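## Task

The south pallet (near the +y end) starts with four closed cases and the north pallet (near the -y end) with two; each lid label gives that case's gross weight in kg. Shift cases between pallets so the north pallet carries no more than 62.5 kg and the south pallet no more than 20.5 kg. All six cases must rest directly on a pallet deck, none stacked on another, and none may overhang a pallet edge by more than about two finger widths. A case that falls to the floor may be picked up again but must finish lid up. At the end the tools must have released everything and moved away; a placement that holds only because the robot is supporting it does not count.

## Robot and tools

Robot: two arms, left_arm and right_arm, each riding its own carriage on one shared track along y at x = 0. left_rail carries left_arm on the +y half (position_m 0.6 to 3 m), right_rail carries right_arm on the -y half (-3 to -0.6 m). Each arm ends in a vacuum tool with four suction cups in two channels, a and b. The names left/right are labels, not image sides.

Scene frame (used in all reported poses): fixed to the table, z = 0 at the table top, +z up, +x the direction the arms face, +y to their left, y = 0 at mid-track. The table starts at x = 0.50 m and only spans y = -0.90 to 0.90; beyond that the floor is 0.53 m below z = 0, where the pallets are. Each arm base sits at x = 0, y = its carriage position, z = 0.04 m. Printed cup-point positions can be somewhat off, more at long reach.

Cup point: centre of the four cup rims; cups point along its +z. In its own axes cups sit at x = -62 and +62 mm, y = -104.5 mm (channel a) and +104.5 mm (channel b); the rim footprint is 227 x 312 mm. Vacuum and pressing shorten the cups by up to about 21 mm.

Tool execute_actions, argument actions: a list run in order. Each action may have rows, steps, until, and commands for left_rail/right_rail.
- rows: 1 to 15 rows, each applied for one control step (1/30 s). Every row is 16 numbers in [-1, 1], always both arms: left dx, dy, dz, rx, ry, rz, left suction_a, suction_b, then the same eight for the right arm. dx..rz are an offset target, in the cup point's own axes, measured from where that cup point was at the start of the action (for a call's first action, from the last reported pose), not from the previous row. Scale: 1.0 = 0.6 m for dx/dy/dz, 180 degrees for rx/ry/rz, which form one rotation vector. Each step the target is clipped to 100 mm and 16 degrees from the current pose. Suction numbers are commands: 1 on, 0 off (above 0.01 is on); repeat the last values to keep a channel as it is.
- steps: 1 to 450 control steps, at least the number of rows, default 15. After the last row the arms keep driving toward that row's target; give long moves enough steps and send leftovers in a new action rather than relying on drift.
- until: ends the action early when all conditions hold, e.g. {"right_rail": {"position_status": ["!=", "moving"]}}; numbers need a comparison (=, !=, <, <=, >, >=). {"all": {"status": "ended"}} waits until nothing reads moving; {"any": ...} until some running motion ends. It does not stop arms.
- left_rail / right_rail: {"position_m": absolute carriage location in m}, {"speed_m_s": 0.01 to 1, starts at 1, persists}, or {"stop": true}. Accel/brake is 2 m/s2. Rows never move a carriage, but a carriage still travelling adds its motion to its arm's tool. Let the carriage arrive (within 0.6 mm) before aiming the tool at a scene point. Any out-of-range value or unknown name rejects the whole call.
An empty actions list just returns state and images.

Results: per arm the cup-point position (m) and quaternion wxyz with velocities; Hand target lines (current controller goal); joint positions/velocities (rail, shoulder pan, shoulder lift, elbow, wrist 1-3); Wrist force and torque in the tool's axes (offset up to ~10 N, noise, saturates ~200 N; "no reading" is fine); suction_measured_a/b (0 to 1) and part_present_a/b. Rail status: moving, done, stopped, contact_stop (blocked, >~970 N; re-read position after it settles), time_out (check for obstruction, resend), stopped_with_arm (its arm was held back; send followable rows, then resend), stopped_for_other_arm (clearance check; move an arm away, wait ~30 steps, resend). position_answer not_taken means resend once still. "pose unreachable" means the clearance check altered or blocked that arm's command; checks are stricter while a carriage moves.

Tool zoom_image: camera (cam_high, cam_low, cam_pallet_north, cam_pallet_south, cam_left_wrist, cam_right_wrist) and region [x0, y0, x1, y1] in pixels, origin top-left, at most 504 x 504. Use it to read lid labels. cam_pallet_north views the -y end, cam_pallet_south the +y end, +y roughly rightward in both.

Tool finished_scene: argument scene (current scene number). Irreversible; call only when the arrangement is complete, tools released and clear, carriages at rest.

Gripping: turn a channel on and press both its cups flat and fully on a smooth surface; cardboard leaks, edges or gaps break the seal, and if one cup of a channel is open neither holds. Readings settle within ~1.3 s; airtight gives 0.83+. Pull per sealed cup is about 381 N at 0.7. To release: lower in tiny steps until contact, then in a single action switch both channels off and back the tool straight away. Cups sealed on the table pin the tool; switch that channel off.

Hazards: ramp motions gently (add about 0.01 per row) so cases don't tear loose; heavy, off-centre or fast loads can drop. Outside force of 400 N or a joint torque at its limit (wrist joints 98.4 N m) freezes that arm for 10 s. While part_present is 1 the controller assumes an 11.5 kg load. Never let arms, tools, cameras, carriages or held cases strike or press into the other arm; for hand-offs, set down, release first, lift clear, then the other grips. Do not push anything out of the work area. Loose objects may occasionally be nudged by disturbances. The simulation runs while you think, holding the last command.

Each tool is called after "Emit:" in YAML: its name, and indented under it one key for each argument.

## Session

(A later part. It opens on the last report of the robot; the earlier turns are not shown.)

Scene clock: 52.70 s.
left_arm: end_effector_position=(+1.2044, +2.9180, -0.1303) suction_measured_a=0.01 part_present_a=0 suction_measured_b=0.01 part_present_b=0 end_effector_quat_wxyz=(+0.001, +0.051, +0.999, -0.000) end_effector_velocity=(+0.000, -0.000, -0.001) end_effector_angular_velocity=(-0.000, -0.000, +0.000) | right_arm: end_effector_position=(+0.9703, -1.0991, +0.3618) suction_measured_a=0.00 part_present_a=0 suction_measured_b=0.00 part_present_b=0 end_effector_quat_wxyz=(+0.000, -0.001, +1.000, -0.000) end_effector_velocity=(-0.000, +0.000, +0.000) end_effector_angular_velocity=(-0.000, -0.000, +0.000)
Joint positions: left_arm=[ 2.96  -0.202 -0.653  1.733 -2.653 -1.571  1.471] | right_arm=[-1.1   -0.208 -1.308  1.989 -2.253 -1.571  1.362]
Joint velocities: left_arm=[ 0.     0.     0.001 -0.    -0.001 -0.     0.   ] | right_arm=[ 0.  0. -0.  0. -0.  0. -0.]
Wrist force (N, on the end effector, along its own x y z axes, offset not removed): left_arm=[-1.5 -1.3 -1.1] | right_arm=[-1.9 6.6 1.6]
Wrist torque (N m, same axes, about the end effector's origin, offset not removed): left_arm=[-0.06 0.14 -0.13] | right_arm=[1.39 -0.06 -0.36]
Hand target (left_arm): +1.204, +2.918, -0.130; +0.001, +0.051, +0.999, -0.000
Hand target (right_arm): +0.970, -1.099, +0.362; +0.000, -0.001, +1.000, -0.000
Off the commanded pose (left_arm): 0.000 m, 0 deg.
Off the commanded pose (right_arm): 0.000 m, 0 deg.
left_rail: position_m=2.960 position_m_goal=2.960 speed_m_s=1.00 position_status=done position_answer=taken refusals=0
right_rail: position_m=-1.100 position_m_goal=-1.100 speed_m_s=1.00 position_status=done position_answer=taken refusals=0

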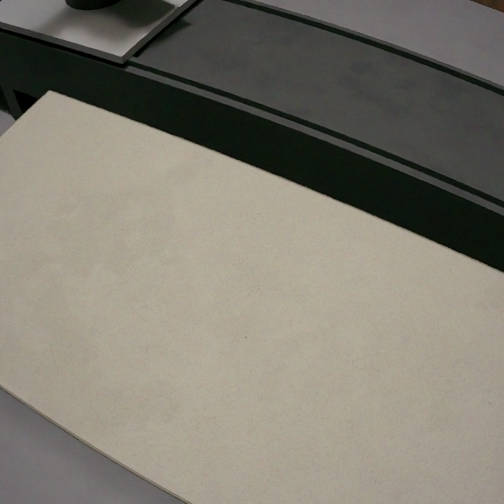

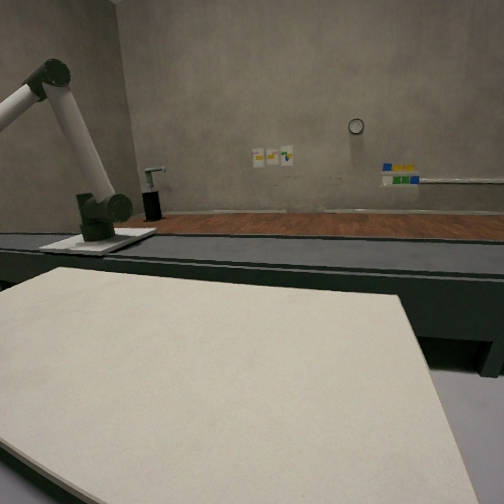

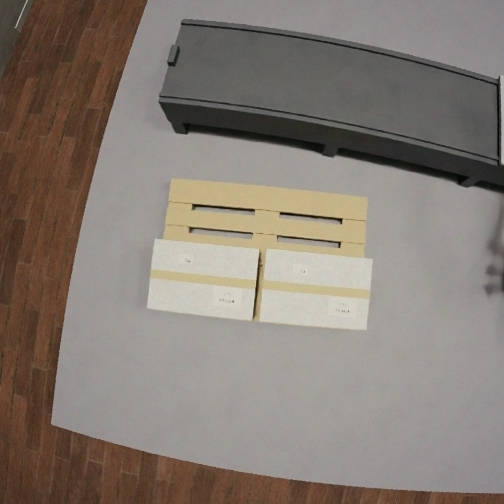

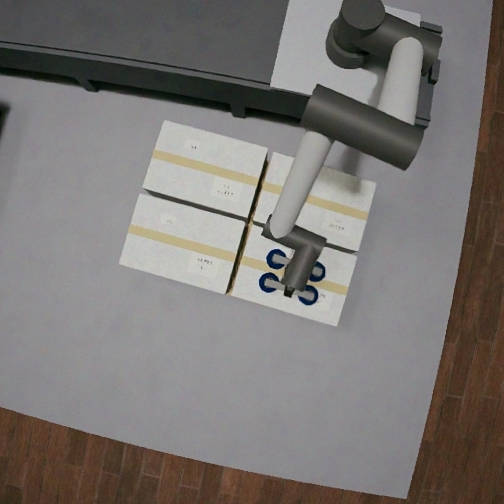

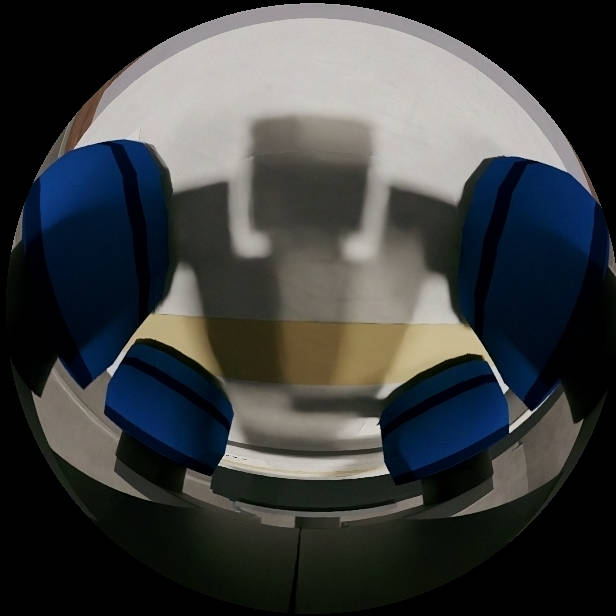

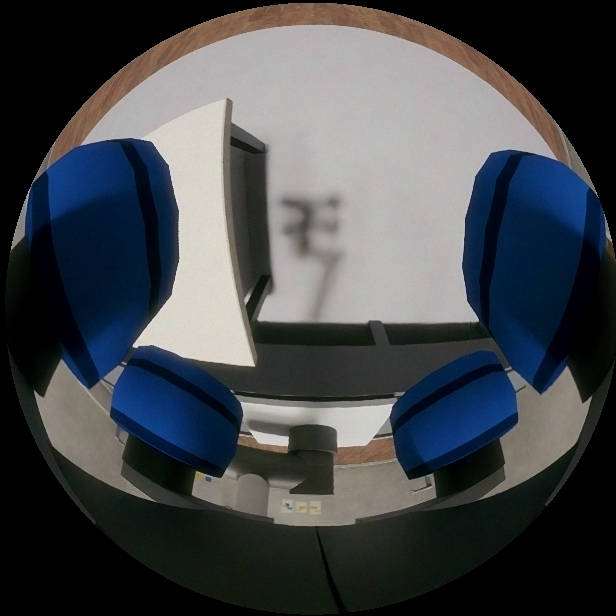

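Emit:
execute_actions:
  actions:
    - {"rows":[[0,0,0.02,0,0,0,1,1,0,0,0,0,0,0,0,0]],"steps":35}
    - {"rows":[[0,0,-0.01,0,0,0,1,1,0,0,0,0,0,0,0,0],[0,0,-0.03,0,0,0,1,1,0,0,0,0,0,0,0,0],[0,0,-0.06,0,0,0,1,1,0,0,0,0,0,0,0,0],[0,0,-0.1,0,0,0,1,1,0,0,0,0,0,0,0,0],[0,0,-0.74,0,0,0,1,1,0,0,0,0,0,0,0,0]],"steps":50}
    - {"rows":[[0.03,-0.1,0,0,0,0,1,1,0,0,0,0,0,0,0,0],[0.32,-0.97,0,0,0,-0.032,1,1,0,0,0,0,0,0,0,0]],"left_rail":{"position_m":0.6},"steps":150,"until":{"all":{"status":"ended"}}}
    - {"rows":[[0,0,0.03,0,0,0,1,1,0,0,0,0,0,0,0,0],[0,0,0.08,0,0,0,1,1,0,0,0,0,0,0,0,0]],"steps":20}

Scene clock: 71.90 s.
left_arm: end_effector_position=(+0.9539, -0.0025, +0.2542) suction_measured_a=0.95 part_present_a=1 suction_measured_b=0.95 part_present_b=1 end_effector_quat_wxyz=(+0.001, +0.001, +1.000, -0.001) end_effector_velocity=(-0.000, -0.001, -0.004) end_effector_angular_velocity=(-0.000, -0.000, -0.000) | right_arm: end_effector_position=(+0.9703, -1.0991, +0.3618) suction_measured_a=0.00 part_present_a=0 suction_measured_b=0.00 part_present_b=0 end_effector_quat_wxyz=(+0.000, -0.001, +1.000, -0.000) end_effector_velocity=(+0.000, +0.000, -0.000) end_effector_angular_velocity=(-0.000, +0.000, -0.000)
Joint positions: left_arm=[ 0.6   -0.742 -1.072  1.812 -2.313 -1.571  0.831] | right_arm=[-1.1   -0.208 -1.308  1.989 -2.253 -1.571  1.362]
Joint velocities: left_arm=[ 0.    -0.     0.003  0.001 -0.005  0.     0.   ] | right_arm=[ 0.  0.  0.  0. -0. -0.  0.]
Wrist force (N, on the end effector, along its own x y z axes, offset not removed): left_arm=[-4.2 0.0 55.4] | right_arm=[1.2 3.2 -0.2]
Wrist torque (N m, same axes, about the end effector's origin, offset not removed): left_arm=[-4.69 -1.45 -0.10] | right_arm=[0.90 -0.50 -0.26]
Hand target (left_arm): +0.954, -0.002, +0.254; +0.001, +0.001, +1.000, -0.001
Hand target (right_arm): +0.970, -1.099, +0.362; +0.000, -0.001, +1.000, -0.000
Off the commanded pose (left_arm): 0.001 m, 0 deg.
Off the commanded pose (right_arm): 0.000 m, 0 deg.
left_rail: position_m=0.600 position_m_goal=0.600 speed_m_s=1.00 position_status=done position_answer=taken refusals=0
right_rail: position_m=-1.100 position_m_goal=-1.100 speed_m_s=1.00 position_status=done position_answer=taken refusals=0

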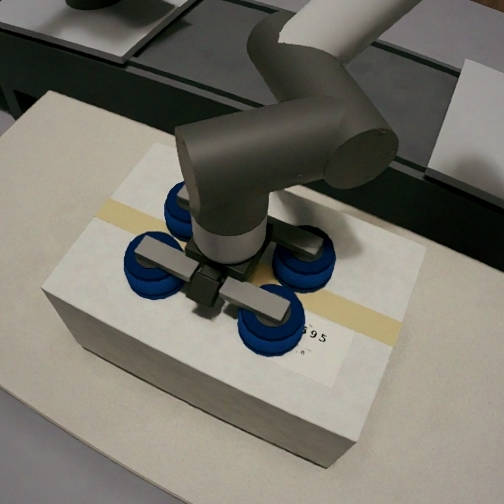

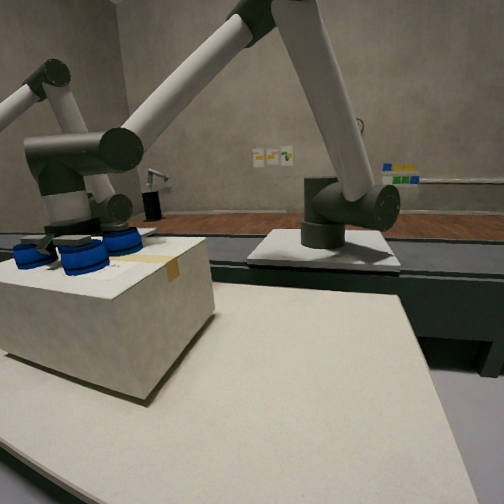

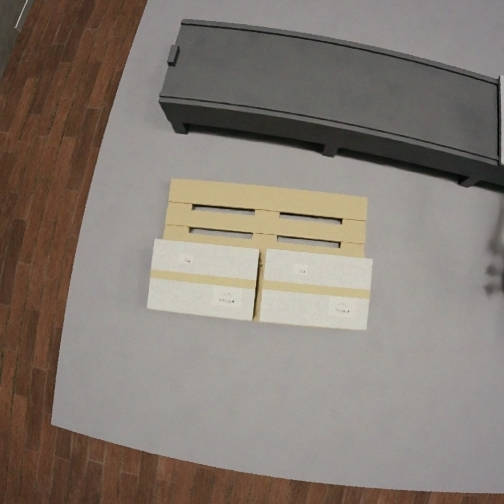

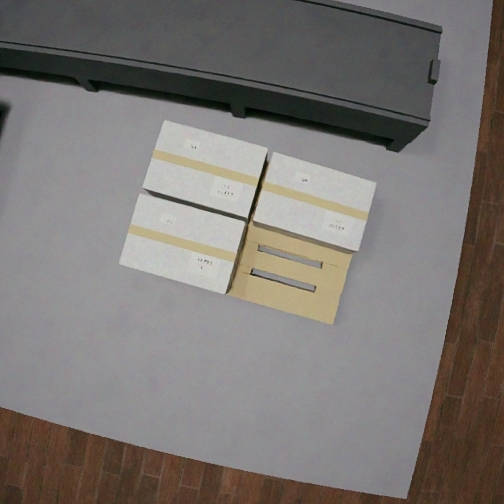

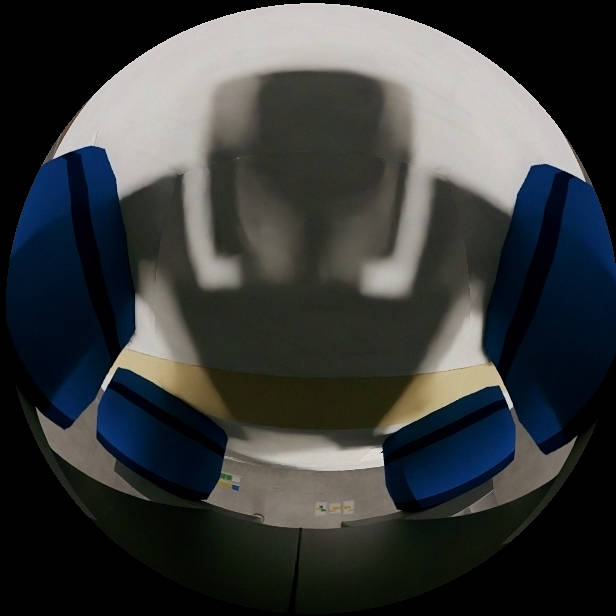

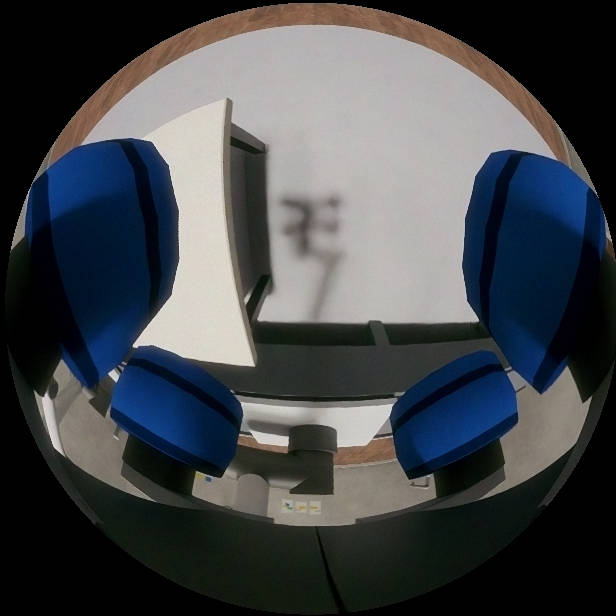

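Emit:
execute_actions:
  actions:
    - {"rows":[[0,0,0.027,0,0,0,1,1,0,0,0,0,0,0,0,0]],"steps":18}
    - {"rows":[[0,0,0,0,0,0,0,0,0,0,0,0,0,0,0,0],[0,0,0,0,0,0,0,0,0,0,0,0,0,0,0,0],[0,0,-0.003,0,0,0,0,0,0,0,0,0,0,0,0,0],[0,0,-0.006,0,0,0,0,0,0,0,0,0,0,0,0,0],[0,0,-0.01,0,0,0,0,0,0,0,0,0,0,0,0,0],[0,0,-0.015,0,0,0,0,0,0,0,0,0,0,0,0,0],[0,0,-0.02,0,0,0,0,0,0,0,0,0,0,0,0,0],[0,0,-0.025,0,0,0,0,0,0,0,0,0,0,0,0,0],[0,0,-0.03,0,0,0,0,0,0,0,0,0,0,0,0,0],[0,0,-0.04,0,0,0,0,0,0,0,0,0,0,0,0,0],[0,0,-0.05,0,0,0,0,0,0,0,0,0,0,0,0,0],[0,0,-0.15,0,0,0,0,0,0,0,0,0,0,0,0,0]],"steps":25}
    - {"rows":[[0.31,0,0,0,0,0.03,0,0,0,0,0,0,0,0,0,0]],"left_rail":{"position_m":2.98},"steps":40}
    - {"rows":[[0,0,0,0,0,0,0,0,0.06,1,0,0,0,0,0,0]],"right_rail":{"position_m":-0.6},"steps":150,"until":{"all":{"status":"ended"}}}
    - {"rows":[[0,0,0.62,0,0,0,1,1,0,0,0.1,0,0,0,1,1]],"steps":40}

Scene clock: 92.33 s.
left_arm: end_effector_position=(+0.7677, +2.3778, -0.0465) suction_measured_a=0.01 part_present_a=0 suction_measured_b=0.01 part_present_b=0 end_effector_quat_wxyz=(+0.001, +0.048, +0.999, -0.001) end_effector_velocity=(+0.001, -0.001, -0.005) end_effector_angular_velocity=(-0.001, -0.001, +0.000) | right_arm: end_effector_position=(+0.9334, -0.0014, +0.3019) suction_measured_a=0.00 part_present_a=0 suction_measured_b=0.00 part_present_b=0 end_effector_quat_wxyz=(+0.000, -0.001, +1.000, +0.000) end_effector_velocity=(+0.000, -0.000, -0.000) end_effector_angular_velocity=(-0.000, +0.000, -0.000)
Joint positions: left_arm=[ 2.98  -0.873 -0.863  2.106 -2.817 -1.571  0.795] | right_arm=[-0.6    0.388 -1.127  1.819 -2.264 -1.571  1.957]
Joint velocities: left_arm=[ 0.     0.     0.007 -0.002 -0.005  0.     0.   ] | right_arm=[ 0. -0.  0.  0. -0.  0.  0.]
Wrist force (N, on the end effector, along its own x y z axes, offset not removed): left_arm=[-2.6 -1.1 6.9] | right_arm=[-4.0 3.5 1.5]
Wrist torque (N m, same axes, about the end effector's origin, offset not removed): left_arm=[0.14 0.28 -0.17] | right_arm=[1.05 0.28 -0.31]
Hand target (left_arm): +0.768, +2.378, -0.047; +0.001, +0.048, +0.999, -0.001
Hand target (right_arm): +0.933, -0.001, +0.302; +0.000, -0.001, +1.000, +0.000
Off the commanded pose (left_arm): 0.001 m, 0 deg.
Off the commanded pose (right_arm): 0.000 m, 0 deg.
left_rail: position_m=2.980 position_m_goal=2.980 speed_m_s=1.00 position_status=done position_answer=taken refusals=0
right_rail: position_m=-0.600 position_m_goal=-0.600 speed_m_s=1.00 position_status=done position_answer=taken refusals=0

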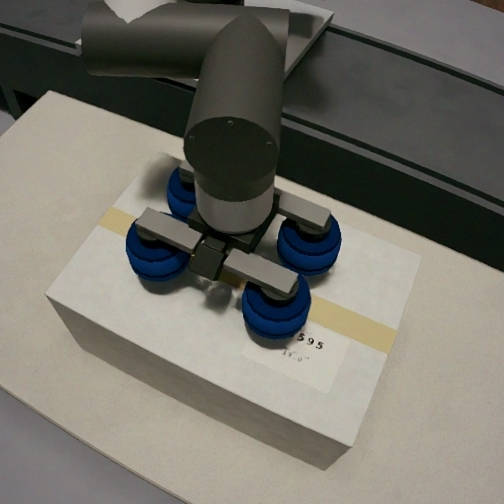

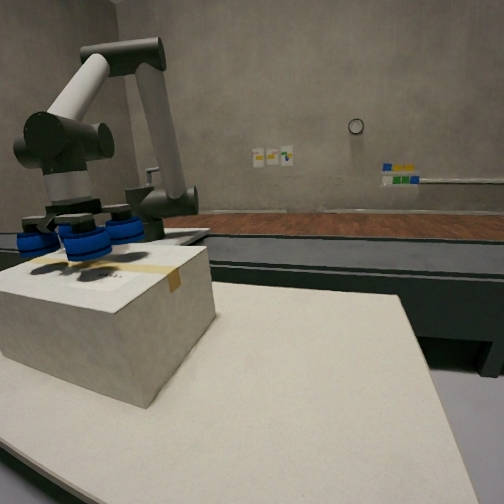

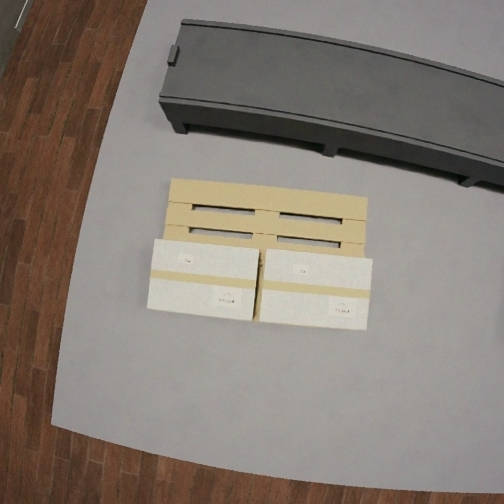

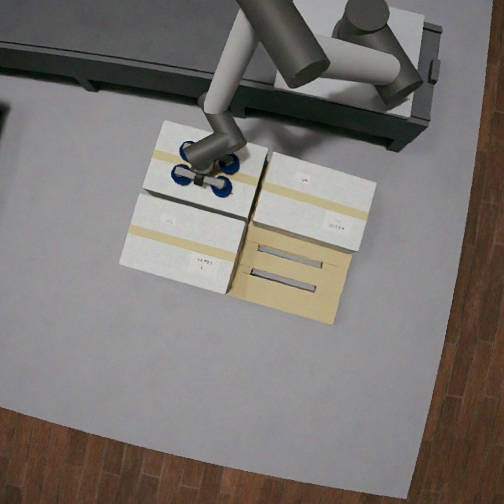

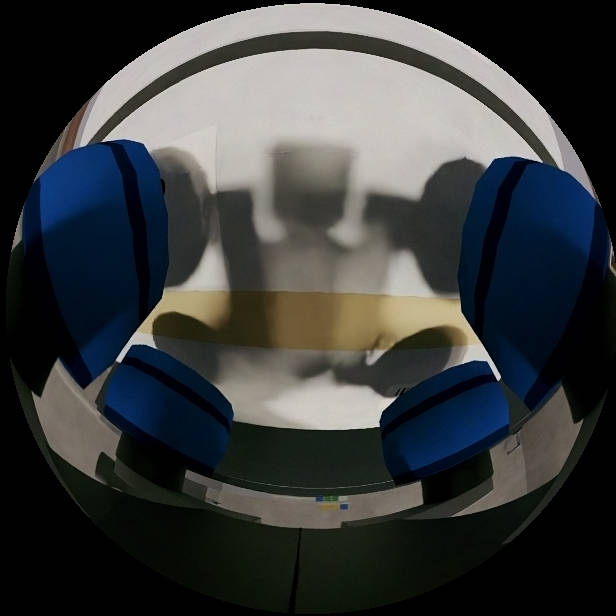

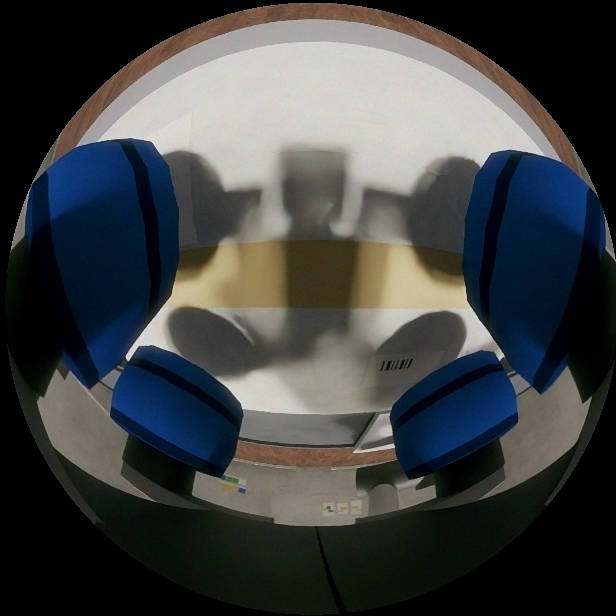

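Emit:
execute_actions:
  actions:
    - {"rows":[[0.035,0,0.02,0,0,0,1,1,-0.025,0,0.03,0,0,0,1,1],[0.035,0,0.045,0,0,0,1,1,-0.025,0,0.06,0,0,0,1,1],[0.035,0,0.045,0,0,0,1,1,-0.025,0,0.098,0,0,0,1,1]],"steps":25}

Emit:
execute_actions:
  actions:
    - {"rows":[[0,0,0.01,0,0,0,1,1,0,0,0,0,0,0,1,1]],"steps":15}

Scene clock: 98.93 s.
left_arm: end_effector_position=(+0.7469, +2.3798, -0.0735) suction_measured_a=0.01 part_present_a=0 suction_measured_b=0.01 part_present_b=0 end_effector_quat_wxyz=(+0.001, +0.048, +0.999, -0.001) end_effector_velocity=(-0.000, -0.000, -0.001) end_effector_angular_velocity=(-0.000, -0.000, -0.000) | right_arm: end_effector_position=(+0.9483, -0.0015, +0.2431) suction_measured_a=0.88 part_present_a=1 suction_measured_b=0.88 part_present_b=1 end_effector_quat_wxyz=(+0.000, -0.001, +1.000, +0.000) end_effector_velocity=(-0.000, +0.000, -0.002) end_effector_angular_velocity=(-0.000, +0.001, +0.000)
Joint positions: left_arm=[ 2.98  -0.888 -0.835  2.13  -2.868 -1.571  0.779] | right_arm=[-0.6    0.383 -1.069  1.827 -2.329 -1.571  1.952]
Joint velocities: left_arm=[ 0.    -0.     0.001  0.    -0.001 -0.    -0.   ] | right_arm=[ 0.    -0.     0.001 -0.     0.     0.    -0.   ]
Wrist force (N, on the end effector, along its own x y z axes, offset not removed): left_arm=[-4.6 -1.9 3.0] | right_arm=[0.3 13.3 54.1]
Wrist torque (N m, same axes, about the end effector's origin, offset not removed): left_arm=[-0.15 0.63 -0.24] | right_arm=[-3.70 -0.80 0.00]
Hand target (left_arm): +0.747, +2.380, -0.074; +0.001, +0.048, +0.999, -0.001
Hand target (right_arm): +0.948, -0.001, +0.243; +0.000, -0.001, +1.000, +0.000
Off the commanded pose (left_arm): 0.000 m, 0 deg.
Off the commanded pose (right_arm): 0.000 m, 0 deg.
left_rail: position_m=2.980 position_m_goal=2.980 speed_m_s=1.00 position_status=done position_answer=taken refusals=0
right_rail: position_m=-0.600 position_m_goal=-0.600 speed_m_s=1.00 position_status=done position_answer=taken refusals=0

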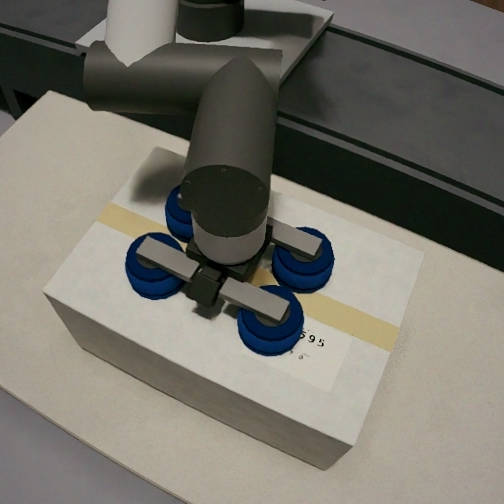

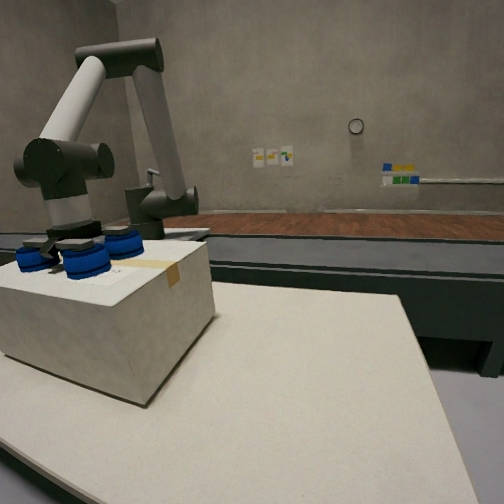

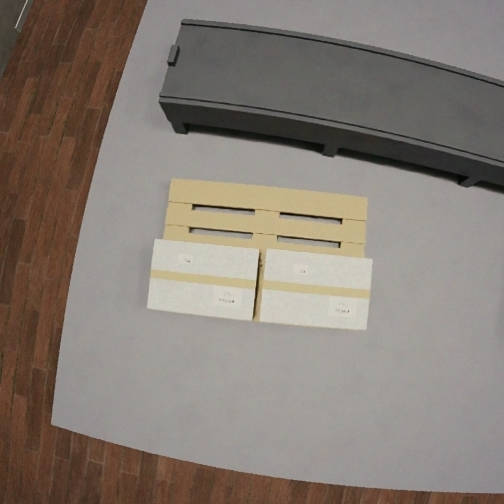

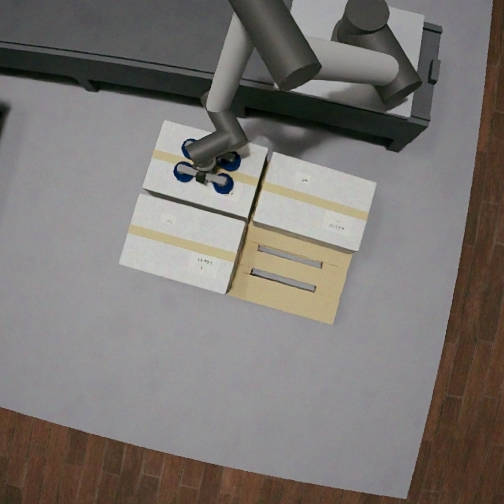

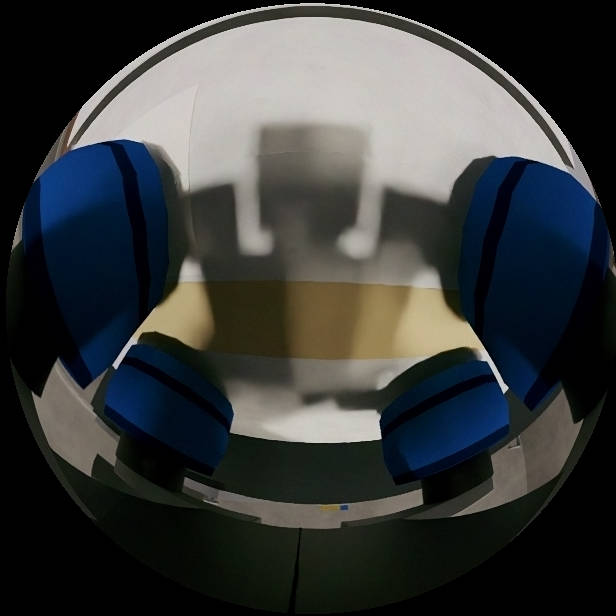

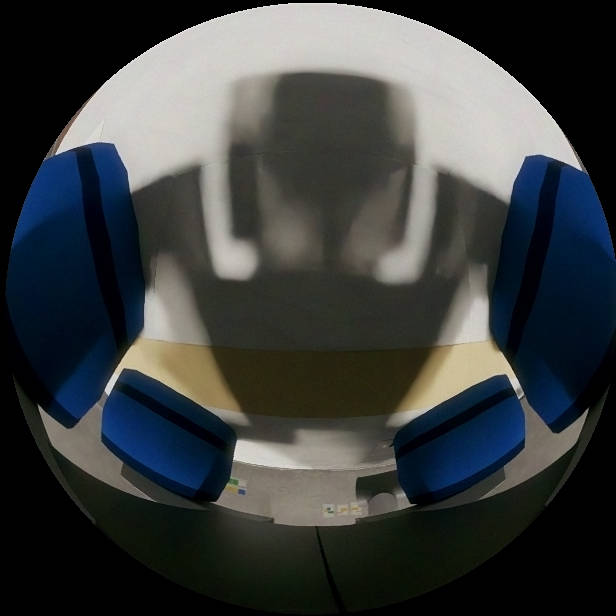

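Scene clock: 99.43 s.
left_arm: end_effector_position=(+0.7469, +2.3798, -0.0793) suction_measured_a=0.01 part_present_a=0 suction_measured_b=0.01 part_present_b=0 end_effector_quat_wxyz=(+0.001, +0.048, +0.999, -0.001) end_effector_velocity=(+0.000, -0.000, -0.001) end_effector_angular_velocity=(-0.000, -0.000, +0.000) | right_arm: end_effector_position=(+0.9483, -0.0015, +0.2431) suction_measured_a=0.91 part_present_a=1 suction_measured_b=0.91 part_present_b=1 end_effector_quat_wxyz=(+0.000, -0.001, +1.000, +0.000) end_effector_velocity=(+0.000, -0.000, +0.000) end_effector_angular_velocity=(-0.000, -0.000, -0.000)
Joint positions: left_arm=[ 2.98  -0.888 -0.828  2.13  -2.875 -1.571  0.779] | right_arm=[-0.6    0.383 -1.069  1.827 -2.329 -1.571  1.952]
Joint velocities: left_arm=[ 0.    -0.     0.002 -0.    -0.002  0.    -0.   ] | right_arm=[ 0.  0. -0.  0. -0. -0.  0.]
Wrist force (N, on the end effector, along its own x y z axes, offset not removed): left_arm=[-4.0 -0.6 0.5] | right_arm=[-1.6 6.2 52.4]
Wrist torque (N m, same axes, about the end effector's origin, offset not removed): left_arm=[0.02 0.55 -0.23] | right_arm=[-3.41 -1.00 -0.42]
Hand target (left_arm): +0.747, +2.380, -0.079; +0.001, +0.048, +0.999, -0.001
Hand target (right_arm): +0.948, -0.002, +0.243; +0.000, -0.001, +1.000, +0.000
Off the commanded pose (left_arm): 0.000 m, 0 deg.
Off the commanded pose (right_arm): 0.000 m, 0 deg.
left_rail: position_m=2.980 position_m_goal=2.980 speed_m_s=1.00 position_status=done position_answer=taken refusals=0
right_rail: position_m=-0.600 position_m_goal=-0.600 speed_m_s=1.00 position_status=done position_answer=taken refusals=0

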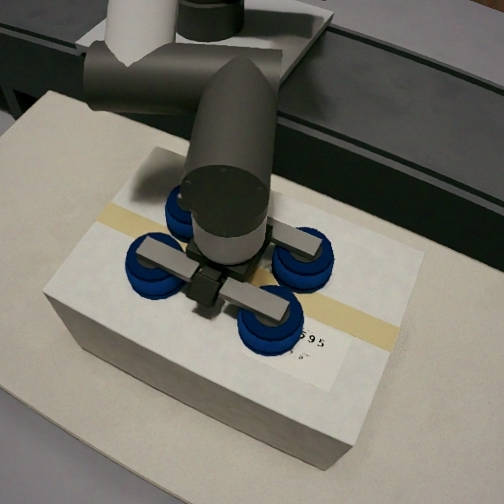

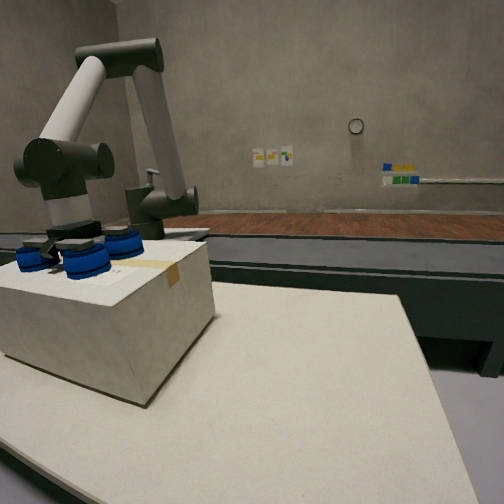

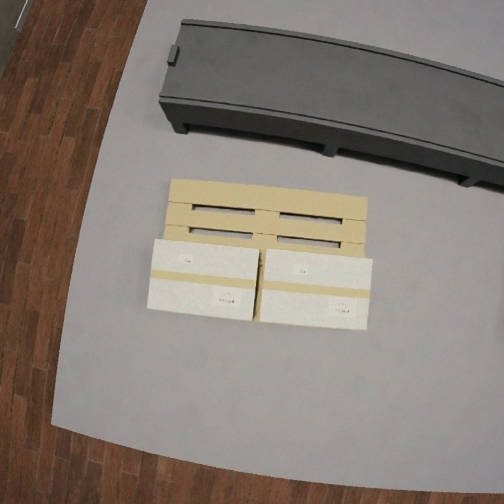

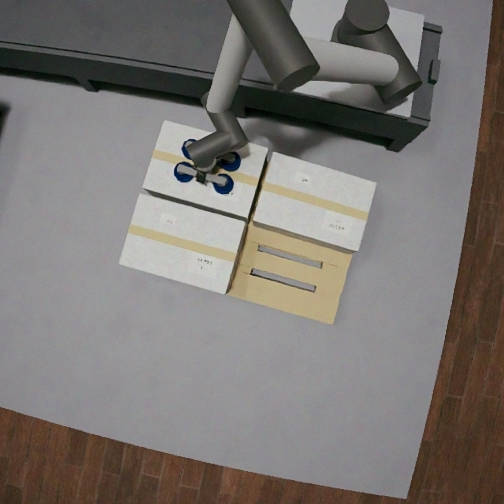

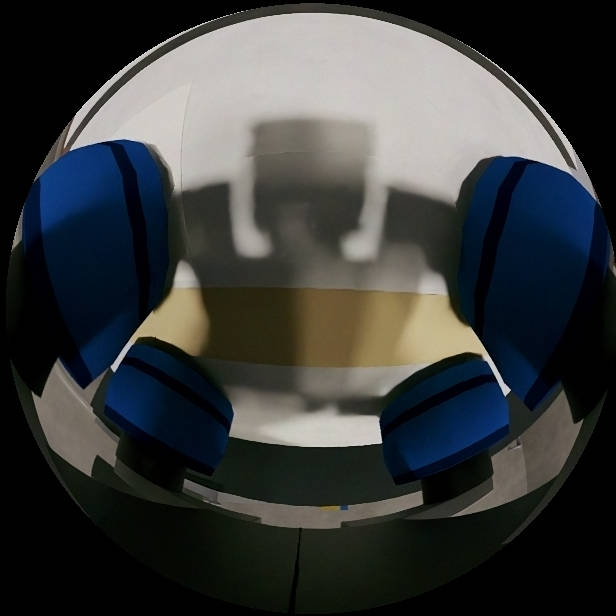

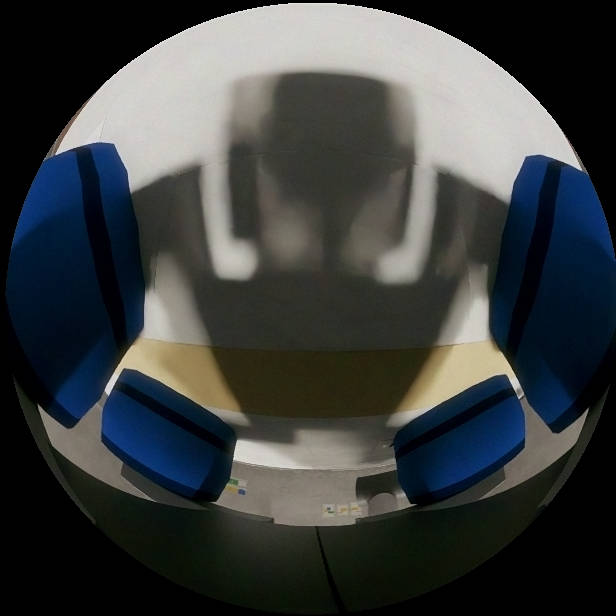

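Emit:
execute_actions:
  actions:
    - {"rows":[[0,0,0.022,0,0,0,1,1,0,0,-0.01,0,0,0,1,1],[0,0,0.022,0,0,0,1,1,0,0,-0.03,0,0,0,1,1],[0,0,0.022,0,0,0,1,1,0,0,-0.06,0,0,0,1,1],[0,0,0.022,0,0,0,1,1,0,0,-0.1,0,0,0,1,1]],"steps":18}
    - {"rows":[[0,0,0,0,0,0,1,1,0.02,-0.1,0,0,0,0,1,1],[0,0,0,0,0,0,1,1,0.155,-1,0,0,0,-0.023,1,1]],"right_rail":{"position_m":-3},"steps":50}
    - {"rows":[[0,0,-0.01,0,0,0,1,1,0,0,0,0,0,0,1,1],[0,0,-0.03,0,0,0,1,1,0,0,0,0,0,0,1,1],[0,0,-0.06,0,0,0,1,1,0,0,0,0,0,0,1,1],[0,0,-0.1,0,0,0,1,1,0,0,0,0,0,0,1,1],[0,0,-0.75,0,0,0,1,1,0,0,0,0,0,0,1,1]],"steps":50}
    - {"rows":[[-0.03,0,0,0,0,0,1,1,0,0,0.03,0,0,0,1,1],[-0.33,0.03,0,0,0,-0.03,1,1,0,-0.05,0.2,0,0,0,1,1]],"left_rail":{"position_m":0.6},"steps":150,"until":{"all":{"status":"ended"}}}

Scene clock: 119.47 s.
left_arm: end_effector_position=(+0.9457, -0.0012, +0.3577) suction_measured_a=0.95 part_present_a=1 suction_measured_b=0.95 part_present_b=1 end_effector_quat_wxyz=(+0.001, +0.001, +1.000, -0.001) end_effector_velocity=(-0.001, +0.000, -0.003) end_effector_angular_velocity=(+0.009, +0.001, +0.000) | right_arm: end_effector_position=(+0.8583, -3.0287, +0.1813) suction_measured_a=0.91 part_present_a=1 suction_measured_b=0.91 part_present_b=1 end_effector_quat_wxyz=(+0.000, -0.037, +0.999, -0.000) end_effector_velocity=(+0.000, +0.000, +0.000) end_effector_angular_velocity=(-0.000, -0.000, -0.000)
Joint positions: left_arm=[ 0.6   -0.746 -1.157  1.771 -2.187 -1.571  0.827] | right_arm=[-3.    -0.27  -1.227  2.241 -2.586 -1.571  1.228]
Joint velocities: left_arm=[-0.004  0.    -0.     0.002  0.005  0.006 -0.   ] | right_arm=[ 0. -0. -0.  0. -0.  0.  0.]
Wrist force (N, on the end effector, along its own x y z axes, offset not removed): left_arm=[-1.8 -28.7 58.8] | right_arm=[-1.1 6.2 55.0]
Wrist torque (N m, same axes, about the end effector's origin, offset not removed): left_arm=[9.26 1.31 -0.02] | right_arm=[-3.23 -1.36 -0.37]
Hand target (left_arm): +0.946, -0.001, +0.358; +0.001, +0.001, +1.000, -0.001
Hand target (right_arm): +0.858, -3.029, +0.181; +0.000, -0.037, +0.999, -0.000
Off the commanded pose (left_arm): 0.000 m, 0 deg.
Off the commanded pose (right_arm): 0.000 m, 0 deg.
left_rail: position_m=0.600 position_m_goal=0.600 speed_m_s=1.00 position_status=done position_answer=taken refusals=0
right_rail: position_m=-3.000 position_m_goal=-3.000 speed_m_s=1.00 position_status=done position_answer=taken refusals=0

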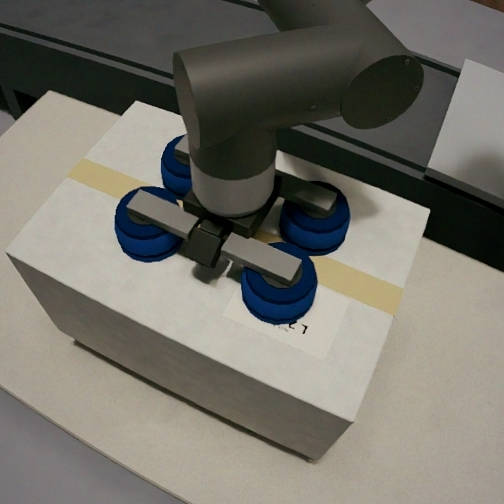

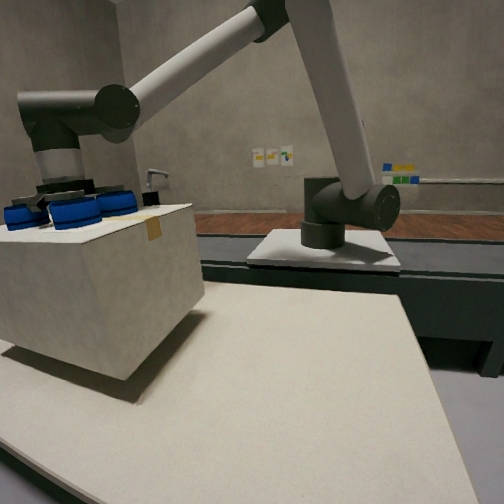

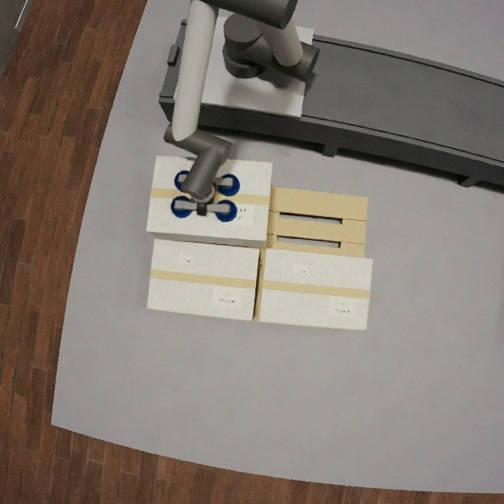

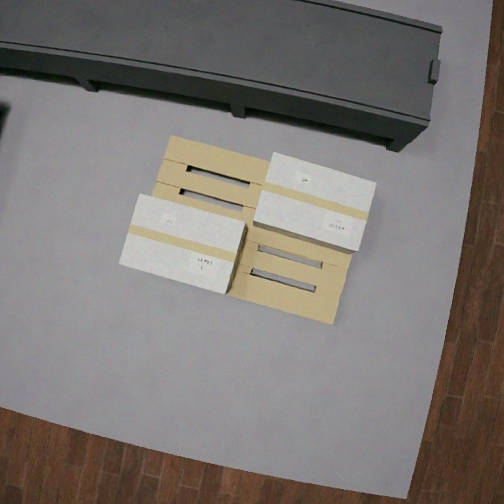

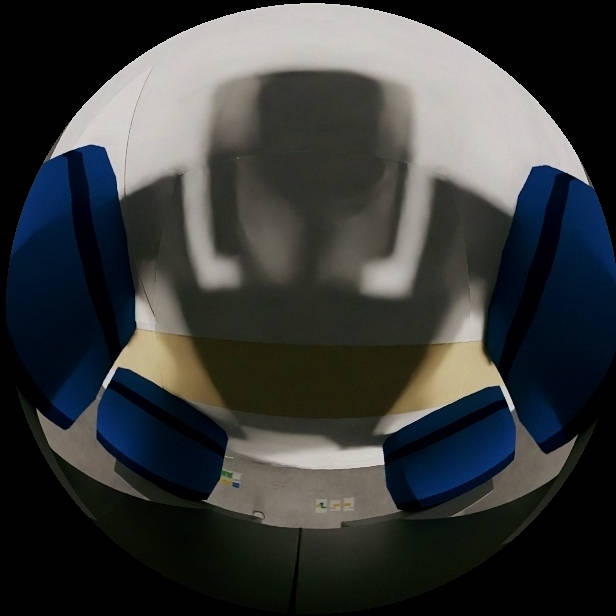

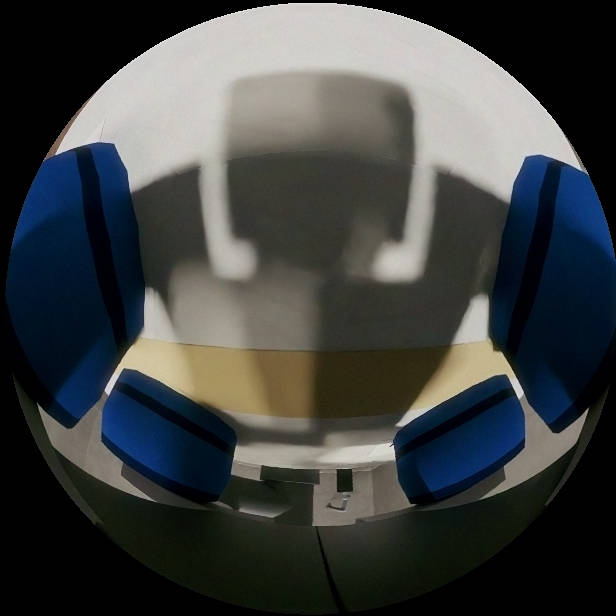

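Emit:
execute_actions:
  actions:
    - {"rows":[[0,0,0.03,0,0,0,1,1,0,-0.01,0.05,0,0,0.005,1,1],[0,0,0.07,0,0,0,1,1,0,-0.02,0.15,0,0,0.005,1,1],[0,0,0.105,0,0,0,1,1,0,-0.03,0.3,0,0,0.005,1,1],[0,0,0.115,0,0,0,1,1,0,-0.03,0.48,0,0,0.005,1,1]],"steps":50}

Scene clock: 156.40 s.
left_arm: end_effector_position=(+0.9457, -0.0013, +0.2887) suction_measured_a=0.95 part_present_a=1 suction_measured_b=0.95 part_present_b=1 end_effector_quat_wxyz=(+0.001, +0.001, +1.000, -0.001) end_effector_velocity=(+0.000, -0.000, -0.000) end_effector_angular_velocity=(-0.000, -0.000, -0.000) | right_arm: end_effector_position=(+0.8598, -3.0467, -0.1066) suction_measured_a=0.91 part_present_a=1 suction_measured_b=0.91 part_present_b=1 end_effector_quat_wxyz=(+0.000, -0.029, +1.000, -0.000) end_effector_velocity=(+0.000, -0.000, -0.000) end_effector_angular_velocity=(-0.000, -0.000, -0.000)
Joint positions: left_arm=[ 0.6   -0.746 -1.107  1.809 -2.275 -1.571  0.827] | right_arm=[-3.    -0.29  -0.817  2.267 -3.022 -1.571  1.223]
Joint velocities: left_arm=[ 0. -0.  0.  0. -0. -0.  0.] | right_arm=[ 0.  0.  0. -0. -0.  0.  0.]
Wrist force (N, on the end effector, along its own x y z axes, offset not removed): left_arm=[0.2 -5.4 54.7] | right_arm=[40.2 6.7 40.7]
Wrist torque (N m, same axes, about the end effector's origin, offset not removed): left_arm=[5.23 0.46 -0.12] | right_arm=[-3.75 -3.32 -1.60]
Hand target (left_arm): +0.946, -0.001, +0.289; +0.001, +0.001, +1.000, -0.001
Hand target (right_arm): +0.860, -3.047, -0.107; +0.000, -0.029, +1.000, -0.000
Off the commanded pose (left_arm): 0.000 m, 0 deg.
Off the commanded pose (right_arm): 0.000 m, 0 deg.
left_rail: position_m=0.600 position_m_goal=0.600 speed_m_s=1.00 position_status=done position_answer=taken refusals=0
right_rail: position_m=-3.000 position_m_goal=-3.000 speed_m_s=1.00 position_status=done position_answer=taken refusals=0

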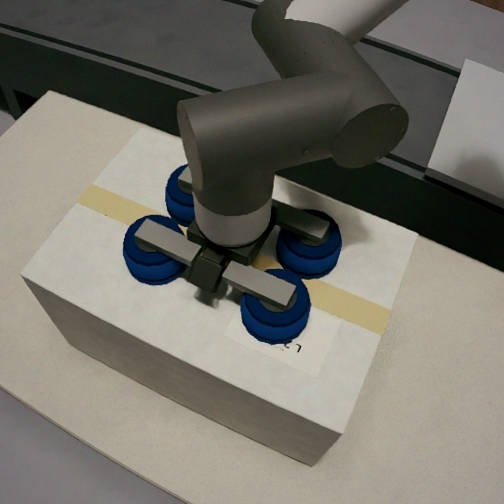

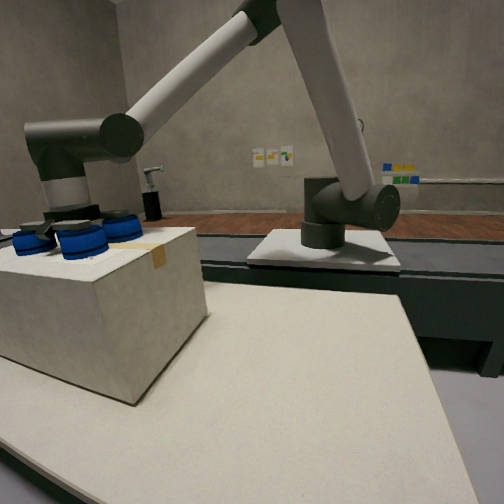

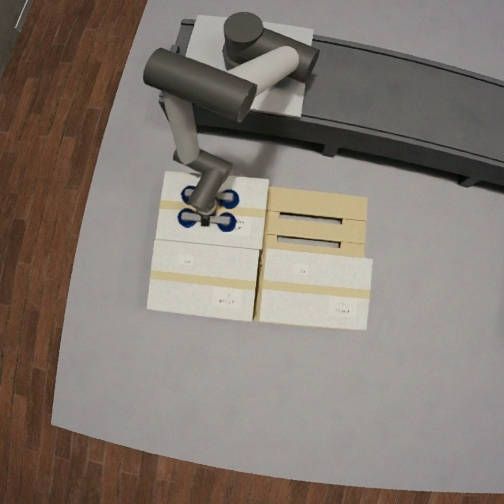

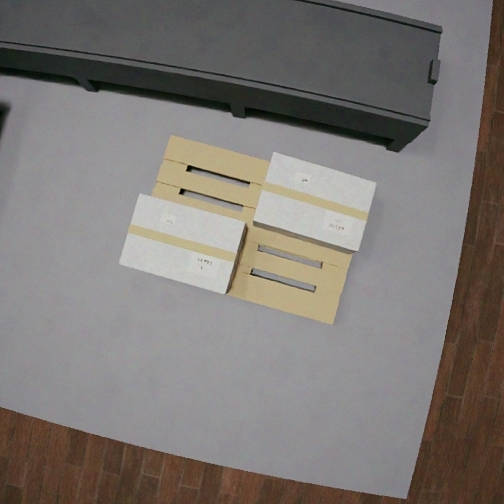

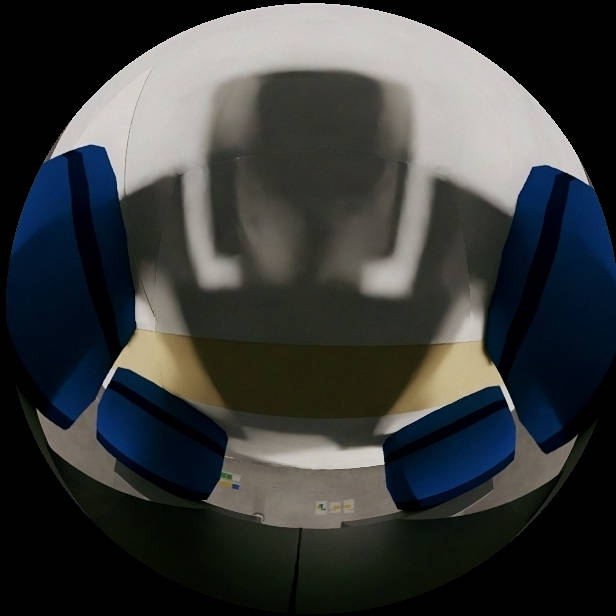

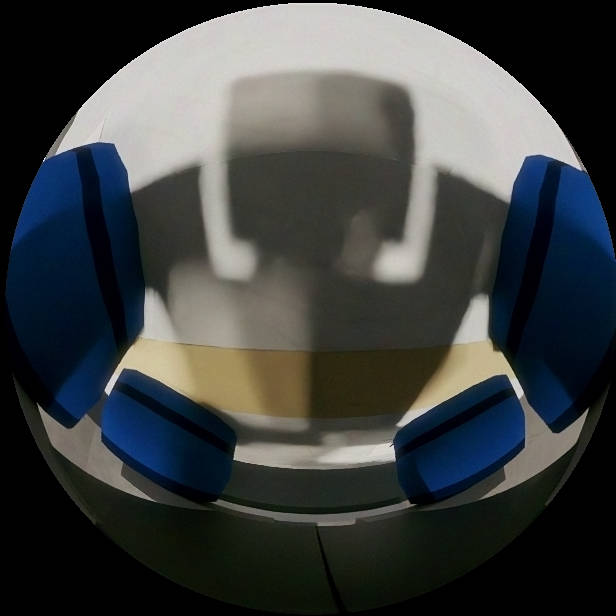

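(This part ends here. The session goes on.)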